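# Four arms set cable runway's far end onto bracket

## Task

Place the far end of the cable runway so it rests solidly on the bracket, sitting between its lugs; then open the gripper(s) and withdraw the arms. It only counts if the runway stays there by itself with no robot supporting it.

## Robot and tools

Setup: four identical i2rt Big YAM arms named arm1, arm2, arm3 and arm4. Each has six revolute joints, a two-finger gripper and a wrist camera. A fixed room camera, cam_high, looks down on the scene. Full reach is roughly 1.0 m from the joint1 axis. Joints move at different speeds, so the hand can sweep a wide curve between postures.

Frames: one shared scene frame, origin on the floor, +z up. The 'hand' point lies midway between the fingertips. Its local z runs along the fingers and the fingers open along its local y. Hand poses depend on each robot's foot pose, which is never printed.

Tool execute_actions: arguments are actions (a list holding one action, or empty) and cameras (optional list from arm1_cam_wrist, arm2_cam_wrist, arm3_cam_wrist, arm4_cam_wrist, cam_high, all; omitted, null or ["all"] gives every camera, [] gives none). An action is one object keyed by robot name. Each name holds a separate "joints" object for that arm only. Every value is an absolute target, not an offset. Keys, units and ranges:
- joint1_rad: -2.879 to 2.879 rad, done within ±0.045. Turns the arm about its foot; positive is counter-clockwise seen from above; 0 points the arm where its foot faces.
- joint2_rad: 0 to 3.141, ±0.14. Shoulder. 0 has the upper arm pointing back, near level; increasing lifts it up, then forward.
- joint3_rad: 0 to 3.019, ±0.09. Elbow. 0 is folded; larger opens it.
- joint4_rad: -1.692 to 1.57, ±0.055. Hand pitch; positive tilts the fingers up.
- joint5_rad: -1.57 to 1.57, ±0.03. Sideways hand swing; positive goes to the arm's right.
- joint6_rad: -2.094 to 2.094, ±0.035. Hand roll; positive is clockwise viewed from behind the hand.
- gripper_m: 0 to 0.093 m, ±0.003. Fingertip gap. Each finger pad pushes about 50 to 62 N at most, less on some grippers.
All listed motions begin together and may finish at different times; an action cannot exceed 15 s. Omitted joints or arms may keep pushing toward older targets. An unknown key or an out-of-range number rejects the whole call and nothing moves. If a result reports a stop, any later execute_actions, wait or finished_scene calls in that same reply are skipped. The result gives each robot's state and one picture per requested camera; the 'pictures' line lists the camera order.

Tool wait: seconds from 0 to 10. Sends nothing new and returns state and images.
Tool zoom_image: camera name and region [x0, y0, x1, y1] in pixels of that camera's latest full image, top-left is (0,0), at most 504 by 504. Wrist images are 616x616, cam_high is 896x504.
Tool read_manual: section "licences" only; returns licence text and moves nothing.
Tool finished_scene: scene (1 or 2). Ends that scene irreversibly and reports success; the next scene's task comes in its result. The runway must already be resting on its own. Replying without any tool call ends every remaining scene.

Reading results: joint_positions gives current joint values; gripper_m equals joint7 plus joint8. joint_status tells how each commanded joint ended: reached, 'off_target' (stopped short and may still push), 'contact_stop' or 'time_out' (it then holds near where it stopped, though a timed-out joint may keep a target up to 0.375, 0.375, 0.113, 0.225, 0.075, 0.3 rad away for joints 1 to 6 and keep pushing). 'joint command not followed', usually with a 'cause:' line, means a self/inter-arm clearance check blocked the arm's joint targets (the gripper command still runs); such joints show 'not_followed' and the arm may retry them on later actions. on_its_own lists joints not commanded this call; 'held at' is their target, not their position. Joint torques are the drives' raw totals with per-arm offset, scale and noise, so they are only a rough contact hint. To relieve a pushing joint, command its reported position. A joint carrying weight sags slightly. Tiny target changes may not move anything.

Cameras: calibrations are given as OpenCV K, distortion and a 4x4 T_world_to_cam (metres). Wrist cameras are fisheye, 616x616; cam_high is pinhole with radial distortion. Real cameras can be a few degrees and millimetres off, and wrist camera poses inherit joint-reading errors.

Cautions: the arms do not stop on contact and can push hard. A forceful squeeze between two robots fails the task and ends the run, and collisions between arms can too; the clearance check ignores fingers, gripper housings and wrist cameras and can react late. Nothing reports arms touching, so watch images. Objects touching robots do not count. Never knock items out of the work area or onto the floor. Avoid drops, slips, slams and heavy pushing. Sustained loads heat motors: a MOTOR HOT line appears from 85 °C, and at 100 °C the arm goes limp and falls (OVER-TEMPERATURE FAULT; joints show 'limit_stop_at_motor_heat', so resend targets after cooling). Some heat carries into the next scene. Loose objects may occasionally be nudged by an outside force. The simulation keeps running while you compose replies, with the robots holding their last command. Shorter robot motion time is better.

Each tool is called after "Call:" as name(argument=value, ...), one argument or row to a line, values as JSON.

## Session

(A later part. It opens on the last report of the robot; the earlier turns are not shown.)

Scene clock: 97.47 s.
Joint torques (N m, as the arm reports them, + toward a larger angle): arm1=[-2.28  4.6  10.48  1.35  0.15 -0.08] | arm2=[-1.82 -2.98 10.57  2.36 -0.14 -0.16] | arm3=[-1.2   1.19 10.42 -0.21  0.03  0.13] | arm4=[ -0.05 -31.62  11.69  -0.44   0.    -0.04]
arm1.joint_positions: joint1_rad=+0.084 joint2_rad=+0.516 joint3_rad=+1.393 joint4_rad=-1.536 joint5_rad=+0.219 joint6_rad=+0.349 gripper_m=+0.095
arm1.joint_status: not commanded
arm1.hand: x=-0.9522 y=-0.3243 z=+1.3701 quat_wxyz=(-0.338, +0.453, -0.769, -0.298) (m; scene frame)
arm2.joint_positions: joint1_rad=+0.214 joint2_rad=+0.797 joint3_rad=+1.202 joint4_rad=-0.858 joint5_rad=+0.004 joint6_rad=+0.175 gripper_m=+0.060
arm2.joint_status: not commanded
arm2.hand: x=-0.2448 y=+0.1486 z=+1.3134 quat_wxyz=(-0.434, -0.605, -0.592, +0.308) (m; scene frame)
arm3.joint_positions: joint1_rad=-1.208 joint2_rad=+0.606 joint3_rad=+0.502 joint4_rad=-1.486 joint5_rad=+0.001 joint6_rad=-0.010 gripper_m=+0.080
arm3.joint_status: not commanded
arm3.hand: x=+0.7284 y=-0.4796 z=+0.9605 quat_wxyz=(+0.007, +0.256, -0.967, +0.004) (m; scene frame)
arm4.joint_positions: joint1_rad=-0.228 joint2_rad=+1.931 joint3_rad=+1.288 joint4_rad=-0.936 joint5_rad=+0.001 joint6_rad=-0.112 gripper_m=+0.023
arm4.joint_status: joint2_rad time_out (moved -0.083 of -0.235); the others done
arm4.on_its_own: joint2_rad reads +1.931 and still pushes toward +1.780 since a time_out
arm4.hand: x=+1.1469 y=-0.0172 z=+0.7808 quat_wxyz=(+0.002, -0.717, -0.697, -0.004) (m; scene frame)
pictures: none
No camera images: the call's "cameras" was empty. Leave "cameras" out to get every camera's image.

Call:
execute_actions(
  actions=[
    {"arm4":{"joints":{"joint1_rad":0.09,"joint2_rad":1.69,"joint3_rad":1.40,"joint4_rad":-1.0,"joint6_rad":0.195}},"arm3":{"joints":{"joint2_rad":1.3,"joint3_rad":1.3,"joint4_rad":-0.6}}},
  ],
  cameras=["arm3_cam_wrist","arm4_cam_wrist"],
)

Call:
zoom_image(
  camera="arm3_cam_wrist",
  region=[220, 160, 380, 290],
)

Call:
zoom_image(
  camera="arm4_cam_wrist",
  region=[20, 60, 260, 440],
)

Scene clock: 107.73 s.
Joint torques (N m, as the arm reports them, + toward a larger angle): arm1=[-2.16  4.45 10.45  1.34  0.15 -0.08] | arm2=[-1.85 -3.05 10.55  2.38 -0.14 -0.16] | arm3=[ -1.18 -10.24  16.28   2.38   0.04   0.13] | arm4=[  0.01 -34.84  15.1   -0.43   0.15   0.05]
arm1.joint_positions: joint1_rad=+0.084 joint2_rad=+0.516 joint3_rad=+1.393 joint4_rad=-1.536 joint5_rad=+0.219 joint6_rad=+0.349 gripper_m=+0.095
arm1.joint_status: not commanded
arm1.hand: x=-0.9522 y=-0.3243 z=+1.3701 quat_wxyz=(-0.338, +0.453, -0.769, -0.298) (m; scene frame)
arm2.joint_positions: joint1_rad=+0.214 joint2_rad=+0.797 joint3_rad=+1.202 joint4_rad=-0.858 joint5_rad=+0.004 joint6_rad=+0.175 gripper_m=+0.060
arm2.joint_status: not commanded
arm2.hand: x=-0.2448 y=+0.1486 z=+1.3134 quat_wxyz=(-0.434, -0.605, -0.592, +0.308) (m; scene frame)
arm3.joint_positions: joint1_rad=-1.208 joint2_rad=+1.281 joint3_rad=+1.256 joint4_rad=-0.620 joint5_rad=+0.001 joint6_rad=-0.010 gripper_m=+0.080
arm3.joint_status: all done
arm3.hand: x=+1.1050 y=-0.2684 z=+1.2004 quat_wxyz=(-0.434, +0.230, -0.864, -0.109) (m; scene frame)
arm4.joint_positions: joint1_rad=+0.073 joint2_rad=+1.886 joint3_rad=+1.288 joint4_rad=-0.977 joint5_rad=-0.002 joint6_rad=+0.184 gripper_m=+0.023
arm4.joint_status: joint2_rad time_out (moved -0.045 of -0.241); joint3_rad time_out (moved +0.000 of +0.112); the others done
arm4.on_its_own: joint2_rad reads +1.886 and still pushes toward +1.690 since a time_out; joint3_rad reads +1.288 and still pushes toward +1.400 since a time_out
arm4.hand: x=+1.3033 y=-0.0116 z=+0.8039 quat_wxyz=(+0.000, -0.715, -0.699, -0.003) (m; scene frame)
pictures: arm3_cam_wrist, arm4_cam_wrist
camera_calibration (this result's frames):
arm3_cam_wrist: T_world_to_cam=[[0.493079, -0.86986, 0.0146827, -0.794029], [-0.825555, -0.473156, -0.307543, 1.15791], [0.274467, 0.139522, -0.951421, 0.996387], [0, 0, 0, 1]] pos_world=[1.07396, -0.281841, 1.31575]
arm4_cam_wrist: T_world_to_cam=[[-0.999663, 0.0192925, -0.0173536, 1.31786], [0.00556372, 0.812563, 0.582847, -0.458984], [0.0253454, 0.582554, -0.812396, 0.748564], [0, 0, 0, 1]] pos_world=[1.30099, -0.0885509, 0.898518]
Images, in order (width x height): arm3_cam_wrist 616x616, arm4_cam_wrist 616x616.

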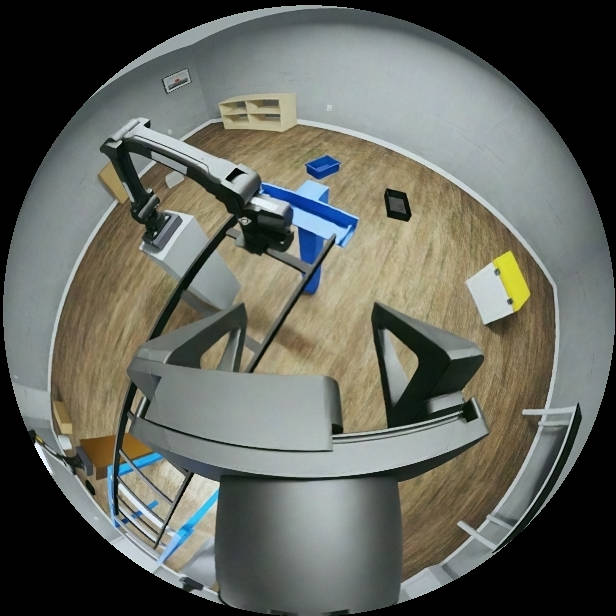

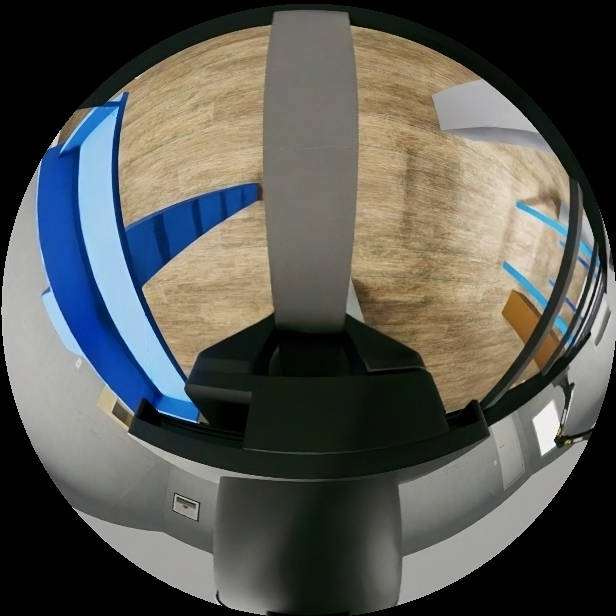

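Region (220, 160, 380, 290) of arm3_cam_wrist's 616x616 image, scaled by 3.150, with more detail than that image has; it fills the top 410 rows of this view, and the rest is white.

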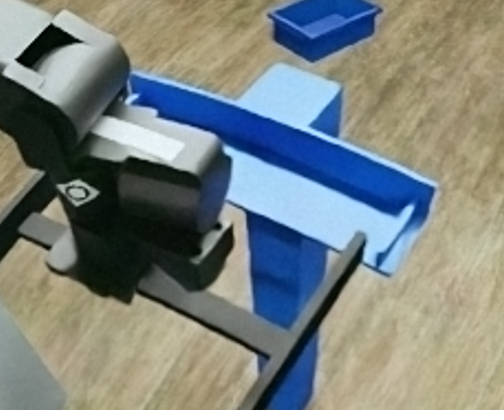

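Region (20, 60, 260, 440) of arm4_cam_wrist's 616x616 image, scaled by 1.326, with more detail than that image has; it fills the left 318 columns of this view, and the rest is white.

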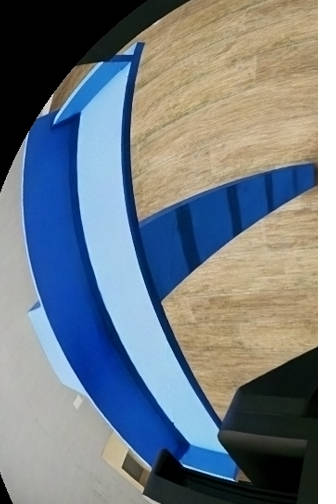

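Call:
execute_actions(
  actions=[
    {"arm4":{"joints":{"joint1_rad":0.245,"joint2_rad":1.765,"joint3_rad":1.52,"joint4_rad":-1.01,"joint6_rad":0.35}}},
  ],
  cameras=["arm3_cam_wrist","arm4_cam_wrist"],
)

Call:
zoom_image(
  camera="arm3_cam_wrist",
  region=[220, 160, 380, 290],
)

Scene clock: 121.53 s.
Joint torques (N m, as the arm reports them, + toward a larger angle): arm1=[-2.21  4.4  10.45  1.38  0.16 -0.08] | arm2=[-1.8  -2.97 10.56  2.37 -0.15 -0.16] | arm3=[ -1.2  -10.19  16.24   2.34   0.04   0.13] | arm4=[ -1.79 -35.49  15.1   -0.25  -0.07  -0.24]
arm1.joint_positions: joint1_rad=+0.084 joint2_rad=+0.516 joint3_rad=+1.393 joint4_rad=-1.536 joint5_rad=+0.219 joint6_rad=+0.349 gripper_m=+0.095
arm1.joint_status: not commanded
arm1.hand: x=-0.9522 y=-0.3243 z=+1.3701 quat_wxyz=(-0.338, +0.453, -0.769, -0.298) (m; scene frame)
arm2.joint_positions: joint1_rad=+0.214 joint2_rad=+0.797 joint3_rad=+1.202 joint4_rad=-0.858 joint5_rad=+0.004 joint6_rad=+0.175 gripper_m=+0.060
arm2.joint_status: not commanded
arm2.hand: x=-0.2448 y=+0.1486 z=+1.3134 quat_wxyz=(-0.434, -0.605, -0.592, +0.308) (m; scene frame)
arm3.joint_positions: joint1_rad=-1.208 joint2_rad=+1.281 joint3_rad=+1.256 joint4_rad=-0.620 joint5_rad=+0.001 joint6_rad=-0.010 gripper_m=+0.080
arm3.joint_status: not commanded
arm3.hand: x=+1.1050 y=-0.2684 z=+1.2004 quat_wxyz=(-0.434, +0.230, -0.864, -0.109) (m; scene frame)
arm4.joint_positions: joint1_rad=+0.258 joint2_rad=+1.958 joint3_rad=+1.353 joint4_rad=-0.993 joint5_rad=+0.004 joint6_rad=+0.366 gripper_m=+0.023
arm4.joint_status: joint2_rad time_out (moved +0.072 of -0.121); joint3_rad time_out (moved +0.065 of +0.232); the others done
arm4.on_its_own: joint2_rad reads +1.958 and still pushes toward +1.765 since a time_out; joint3_rad reads +1.353 and still pushes toward +1.465 since a time_out
arm4.hand: x=+1.4010 y=-0.0036 z=+0.7884 quat_wxyz=(+0.012, -0.714, -0.700, -0.005) (m; scene frame)
pictures: arm3_cam_wrist, arm4_cam_wrist
camera_calibration (this result's frames):
arm3_cam_wrist: T_world_to_cam=[[0.493079, -0.86986, 0.0146827, -0.794029], [-0.825555, -0.473156, -0.307543, 1.15791], [0.274467, 0.139522, -0.951421, 0.996387], [0, 0, 0, 1]] pos_world=[1.07396, -0.281841, 1.31575]
arm4_cam_wrist: T_world_to_cam=[[-0.999869, 0.0158858, -0.0030175, 1.4041], [0.0109187, 0.800944, 0.598639, -0.476992], [0.0119267, 0.598528, -0.801013, 0.738719], [0, 0, 0, 1]] pos_world=[1.40031, -0.0824054, 0.881506]
Images, in order (width x height): arm3_cam_wrist 616x616, arm4_cam_wrist 616x616.

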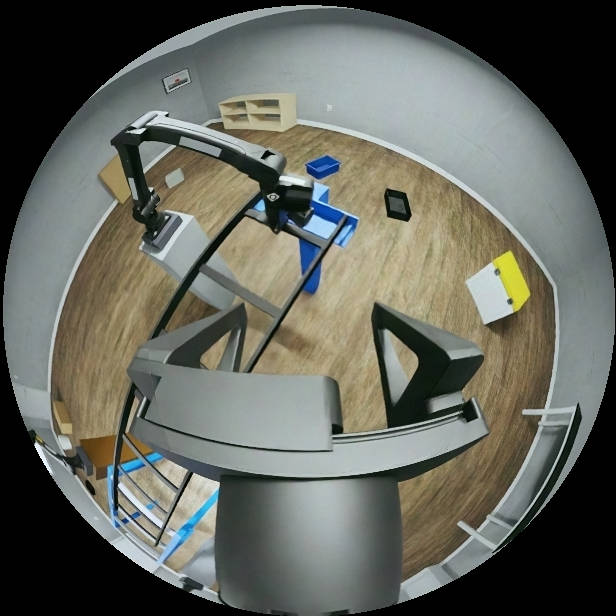

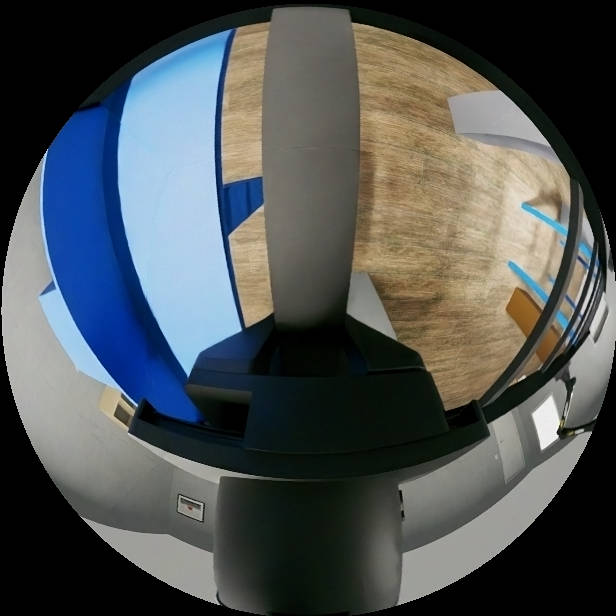

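Region (220, 160, 380, 290) of arm3_cam_wrist's 616x616 image, scaled by 3.150, with more detail than that image has; it fills the top 410 rows of this view, and the rest is white.

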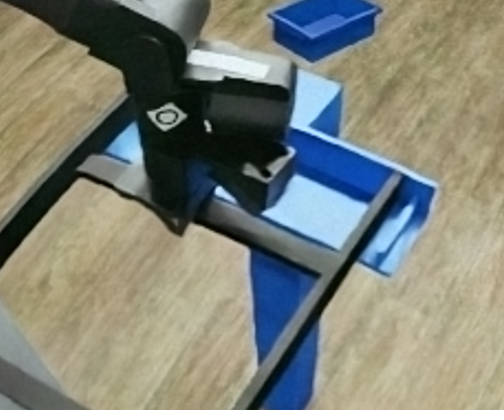

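Call:
execute_actions(
  actions=[
    {"arm4":{"joints":{"joint2_rad":1.86,"joint4_rad":-0.93}}},
  ],
  cameras=["arm3_cam_wrist","arm4_cam_wrist"],
)

Call:
zoom_image(
  camera="arm3_cam_wrist",
  region=[220, 160, 380, 290],
)

Scene clock: 129.97 s.
Joint torques (N m, as the arm reports them, + toward a larger angle): arm1=[-2.21  4.42 10.5   1.37  0.15 -0.07] | arm2=[-1.84 -3.03 10.56  2.37 -0.15 -0.16] | arm3=[ -1.21 -10.15  16.24   2.33   0.03   0.13] | arm4=[ -1.81 -30.71  14.99   1.06  -0.1   -0.25]
arm1.joint_positions: joint1_rad=+0.084 joint2_rad=+0.516 joint3_rad=+1.393 joint4_rad=-1.536 joint5_rad=+0.219 joint6_rad=+0.349 gripper_m=+0.095
arm1.joint_status: not commanded
arm1.hand: x=-0.9522 y=-0.3243 z=+1.3701 quat_wxyz=(-0.338, +0.453, -0.769, -0.298) (m; scene frame)
arm2.joint_positions: joint1_rad=+0.214 joint2_rad=+0.797 joint3_rad=+1.202 joint4_rad=-0.858 joint5_rad=+0.004 joint6_rad=+0.175 gripper_m=+0.060
arm2.joint_status: not commanded
arm2.hand: x=-0.2448 y=+0.1486 z=+1.3134 quat_wxyz=(-0.434, -0.605, -0.592, +0.308) (m; scene frame)
arm3.joint_positions: joint1_rad=-1.208 joint2_rad=+1.281 joint3_rad=+1.256 joint4_rad=-0.620 joint5_rad=+0.001 joint6_rad=-0.010 gripper_m=+0.080
arm3.joint_status: not commanded
arm3.hand: x=+1.1050 y=-0.2684 z=+1.2004 quat_wxyz=(-0.434, +0.230, -0.864, -0.109) (m; scene frame)
arm4.joint_positions: joint1_rad=+0.257 joint2_rad=+1.991 joint3_rad=+1.353 joint4_rad=-0.949 joint5_rad=+0.005 joint6_rad=+0.367 gripper_m=+0.023
arm4.joint_status: all done
arm4.on_its_own: joint3_rad reads +1.353 and still pushes toward +1.465 since a time_out
arm4.hand: x=+1.4021 y=-0.0094 z=+0.7708 quat_wxyz=(+0.007, -0.715, -0.699, -0.003) (m; scene frame)
pictures: arm3_cam_wrist, arm4_cam_wrist
camera_calibration (this result's frames):
arm3_cam_wrist: T_world_to_cam=[[0.493079, -0.86986, 0.0146827, -0.794029], [-0.825555, -0.473156, -0.307543, 1.15791], [0.274467, 0.139522, -0.951421, 0.996387], [0, 0, 0, 1]] pos_world=[1.07396, -0.281841, 1.31575]
arm4_cam_wrist: T_world_to_cam=[[-0.99982, 0.0181437, -0.00559386, 1.40717], [0.0113388, 0.80691, 0.590565, -0.456107], [0.0152288, 0.590395, -0.806971, 0.72802], [0, 0, 0, 1]] pos_world=[1.401, -0.0873127, 0.864723]
Images, in order (width x height): arm3_cam_wrist 616x616, arm4_cam_wrist 616x616.

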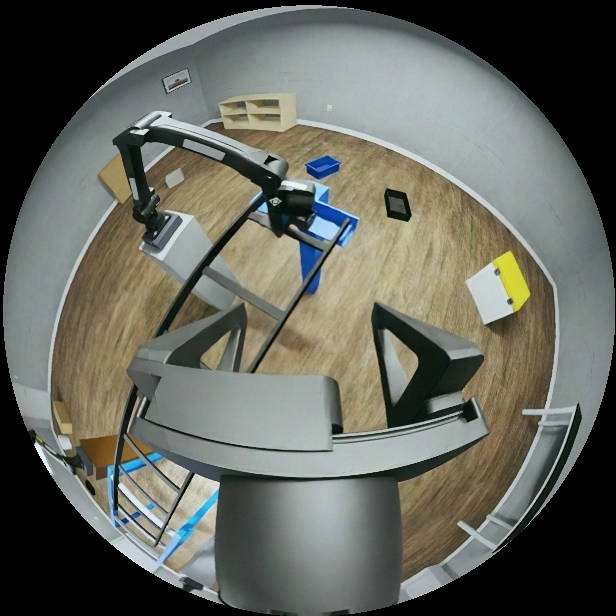

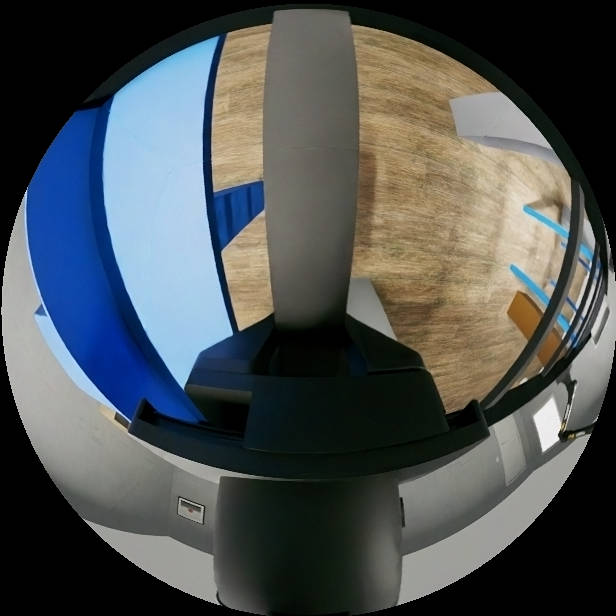

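Region (220, 160, 380, 290) of arm3_cam_wrist's 616x616 image, scaled by 3.150, with more detail than that image has; it fills the top 410 rows of this view, and the rest is white.

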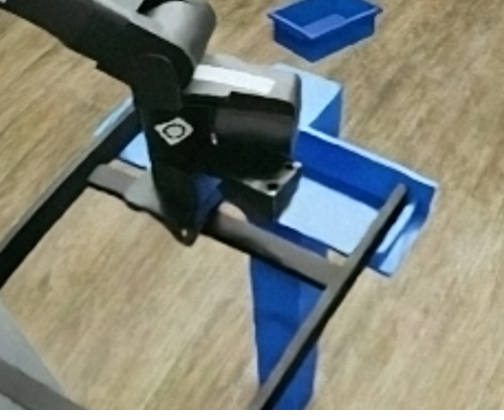

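Between the lugs and at the back wall. Unload gently.

Call:
execute_actions(
  actions=[
    {"arm4":{"joints":{"joint1_rad":0.257,"joint2_rad":1.99,"joint3_rad":1.365,"joint4_rad":-0.945,"joint6_rad":0.367}}},
  ],
  cameras=["arm4_cam_wrist"],
)

Scene clock: 135.27 s.
Joint torques (N m, as the arm reports them, + toward a larger angle): arm1=[-2.17  4.39 10.46  1.38  0.16 -0.07] | arm2=[-1.79 -2.99 10.56  2.38 -0.15 -0.16] | arm3=[ -1.27 -10.16  16.24   2.35   0.03   0.13] | arm4=[ -1.03 -20.01   7.88   0.6   -0.1   -0.09]
arm1.joint_positions: joint1_rad=+0.084 joint2_rad=+0.516 joint3_rad=+1.393 joint4_rad=-1.536 joint5_rad=+0.219 joint6_rad=+0.349 gripper_m=+0.095
arm1.joint_status: not commanded
arm1.hand: x=-0.9522 y=-0.3243 z=+1.3701 quat_wxyz=(-0.338, +0.453, -0.769, -0.298) (m; scene frame)
arm2.joint_positions: joint1_rad=+0.214 joint2_rad=+0.797 joint3_rad=+1.202 joint4_rad=-0.858 joint5_rad=+0.004 joint6_rad=+0.175 gripper_m=+0.060
arm2.joint_status: not commanded
arm2.hand: x=-0.2448 y=+0.1486 z=+1.3134 quat_wxyz=(-0.434, -0.605, -0.592, +0.308) (m; scene frame)
arm3.joint_positions: joint1_rad=-1.208 joint2_rad=+1.281 joint3_rad=+1.256 joint4_rad=-0.620 joint5_rad=+0.001 joint6_rad=-0.010 gripper_m=+0.080
arm3.joint_status: not commanded
arm3.hand: x=+1.1050 y=-0.2684 z=+1.2004 quat_wxyz=(-0.434, +0.230, -0.864, -0.109) (m; scene frame)
arm4.joint_positions: joint1_rad=+0.257 joint2_rad=+1.995 joint3_rad=+1.350 joint4_rad=-0.950 joint5_rad=+0.005 joint6_rad=+0.368 gripper_m=+0.023
arm4.joint_status: all done
arm4.hand: x=+1.4014 y=-0.0075 z=+0.7680 quat_wxyz=(+0.011, -0.715, -0.699, -0.004) (m; scene frame)
pictures: arm4_cam_wrist
camera_calibration (this result's frames):
arm4_cam_wrist: T_world_to_cam=[[-0.999809, 0.019291, -0.00299151, 1.40443], [0.0137075, 0.802856, 0.596016, -0.463554], [0.0138995, 0.595861, -0.802967, 0.723477], [0, 0, 0, 1]] pos_world=[1.40046, -0.0860173, 0.861415]
Images, in order (width x height): arm4_cam_wrist 616x616.

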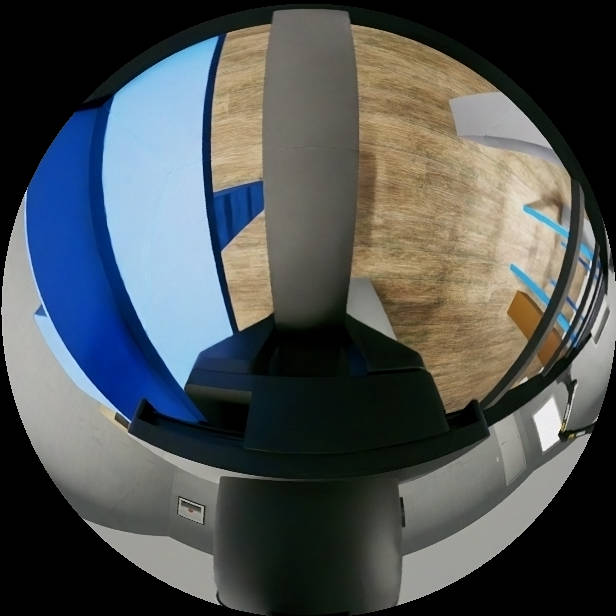

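Call:
execute_actions(
  actions=[
    {"arm4":{"joints":{"gripper_m":0.036}}},
  ],
  cameras=[],
)

Call:
execute_actions(
  actions=[
    {"arm4":{"joints":{"joint2_rad":1.25,"joint4_rad":-1.1}},"arm3":{"joints":{"joint2_rad":0.7}}},
  ],
  cameras=["arm4_cam_wrist","cam_high"],
)

Scene clock: 142.47 s.
Joint torques (N m, as the arm reports them, + toward a larger angle): arm1=[-2.13  4.53 10.47  1.39  0.16 -0.05] | arm2=[-1.87 -3.   10.56  2.37 -0.14 -0.16] | arm3=[ -1.25 -10.15  16.26   2.33   0.03   0.13] | arm4=[ -0.74 -20.32   7.99   0.51   0.    -0.09]
arm1.joint_positions: joint1_rad=+0.084 joint2_rad=+0.516 joint3_rad=+1.393 joint4_rad=-1.536 joint5_rad=+0.219 joint6_rad=+0.349 gripper_m=+0.095
arm1.joint_status: not commanded
arm1.hand: x=-0.9522 y=-0.3243 z=+1.3701 quat_wxyz=(-0.338, +0.453, -0.769, -0.298) (m; scene frame)
arm2.joint_positions: joint1_rad=+0.214 joint2_rad=+0.797 joint3_rad=+1.202 joint4_rad=-0.858 joint5_rad=+0.004 joint6_rad=+0.175 gripper_m=+0.060
arm2.joint_status: not commanded
arm2.hand: x=-0.2448 y=+0.1486 z=+1.3134 quat_wxyz=(-0.434, -0.605, -0.592, +0.308) (m; scene frame)
arm3.joint_positions: joint1_rad=-1.208 joint2_rad=+1.281 joint3_rad=+1.256 joint4_rad=-0.620 joint5_rad=+0.001 joint6_rad=-0.010 gripper_m=+0.080
arm3.joint_status: not commanded
arm3.hand: x=+1.1050 y=-0.2684 z=+1.2004 quat_wxyz=(-0.434, +0.230, -0.864, -0.109) (m; scene frame)
arm4.joint_positions: joint1_rad=+0.257 joint2_rad=+1.993 joint3_rad=+1.350 joint4_rad=-0.950 joint5_rad=+0.002 joint6_rad=+0.369 gripper_m=+0.036
arm4.joint_status: all done
arm4.hand: x=+1.4019 y=-0.0076 z=+0.7690 quat_wxyz=(+0.009, -0.715, -0.699, -0.005) (m; scene frame)
pictures: none
No camera images: the call's "cameras" was empty. Leave "cameras" out to get every camera's image.

Scene clock: 144.07 s.
Joint torques (N m, as the arm reports them, + toward a larger angle): arm1=[-2.11  4.46 10.49  1.36  0.15 -0.08] | arm2=[-1.89 -3.01 10.55  2.36 -0.15 -0.16] | arm3=[-1.16  0.45 10.83  2.27  0.04  0.13] | arm4=[-1.02 -9.49 10.43  0.98  0.   -0.1 ]
arm1.joint_positions: joint1_rad=+0.084 joint2_rad=+0.516 joint3_rad=+1.393 joint4_rad=-1.536 joint5_rad=+0.219 joint6_rad=+0.349 gripper_m=+0.095
arm1.joint_status: not commanded
arm1.hand: x=-0.9522 y=-0.3243 z=+1.3701 quat_wxyz=(-0.338, +0.453, -0.769, -0.298) (m; scene frame)
arm2.joint_positions: joint1_rad=+0.214 joint2_rad=+0.797 joint3_rad=+1.202 joint4_rad=-0.858 joint5_rad=+0.004 joint6_rad=+0.175 gripper_m=+0.060
arm2.joint_status: not commanded
arm2.hand: x=-0.2448 y=+0.1486 z=+1.3134 quat_wxyz=(-0.434, -0.605, -0.592, +0.308) (m; scene frame)
arm3.joint_positions: joint1_rad=-1.208 joint2_rad=+0.697 joint3_rad=+1.298 joint4_rad=-0.610 joint5_rad=+0.001 joint6_rad=-0.010 gripper_m=+0.080
arm3.joint_status: all done
arm3.hand: x=+0.9107 y=-0.3759 z=+1.4838 quat_wxyz=(-0.684, +0.183, -0.685, -0.173) (m; scene frame)
arm4.joint_positions: joint1_rad=+0.257 joint2_rad=+1.247 joint3_rad=+1.350 joint4_rad=-1.088 joint5_rad=+0.002 joint6_rad=+0.369 gripper_m=+0.036
arm4.joint_status: all done
arm4.hand: x=+1.3810 y=+0.0467 z=+1.1414 quat_wxyz=(-0.264, -0.685, -0.668, +0.119) (m; scene frame)
pictures: arm4_cam_wrist, cam_high
camera_calibration (this result's frames):
arm4_cam_wrist: T_world_to_cam=[[-0.976795, -0.041967, -0.210023, 1.59152], [-0.0555996, 0.996683, 0.05943, -0.0301766], [0.206832, 0.0697281, -0.975889, 0.946769], [0, 0, 0, 1]] pos_world=[1.35709, 0.0308516, 1.25999]
Images, in order (width x height): arm4_cam_wrist 616x616, cam_high 896x504.

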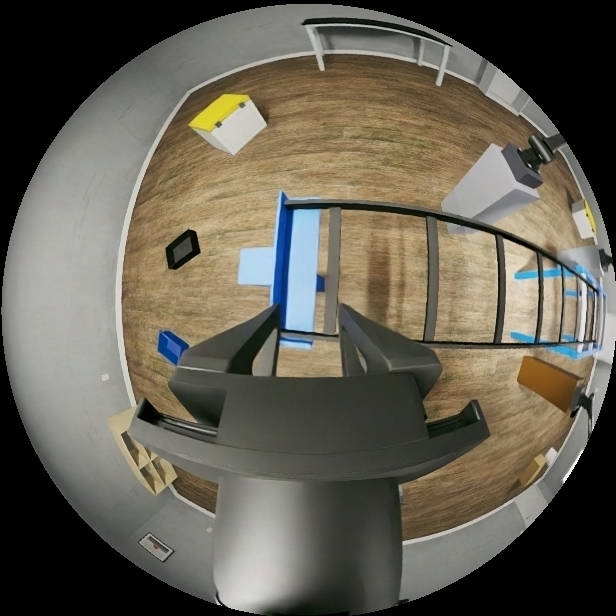

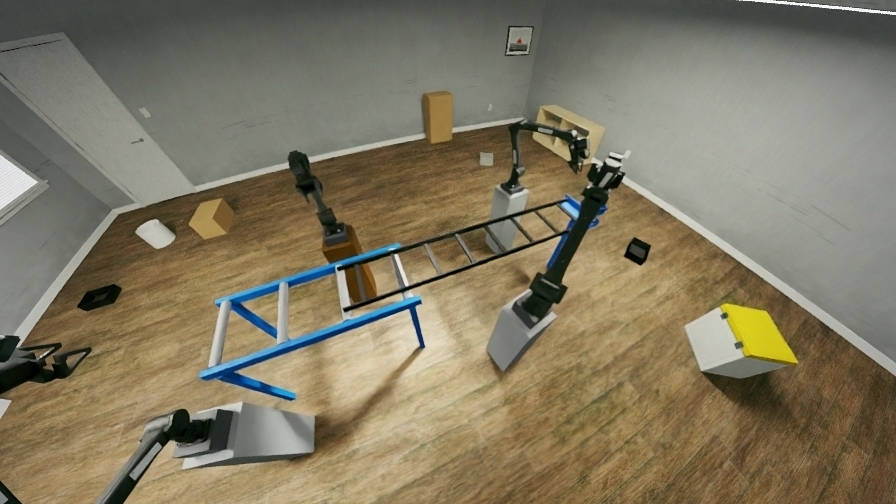

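Call:
finished_scene(
  scene=2,
)

The scene is finished: the task was done.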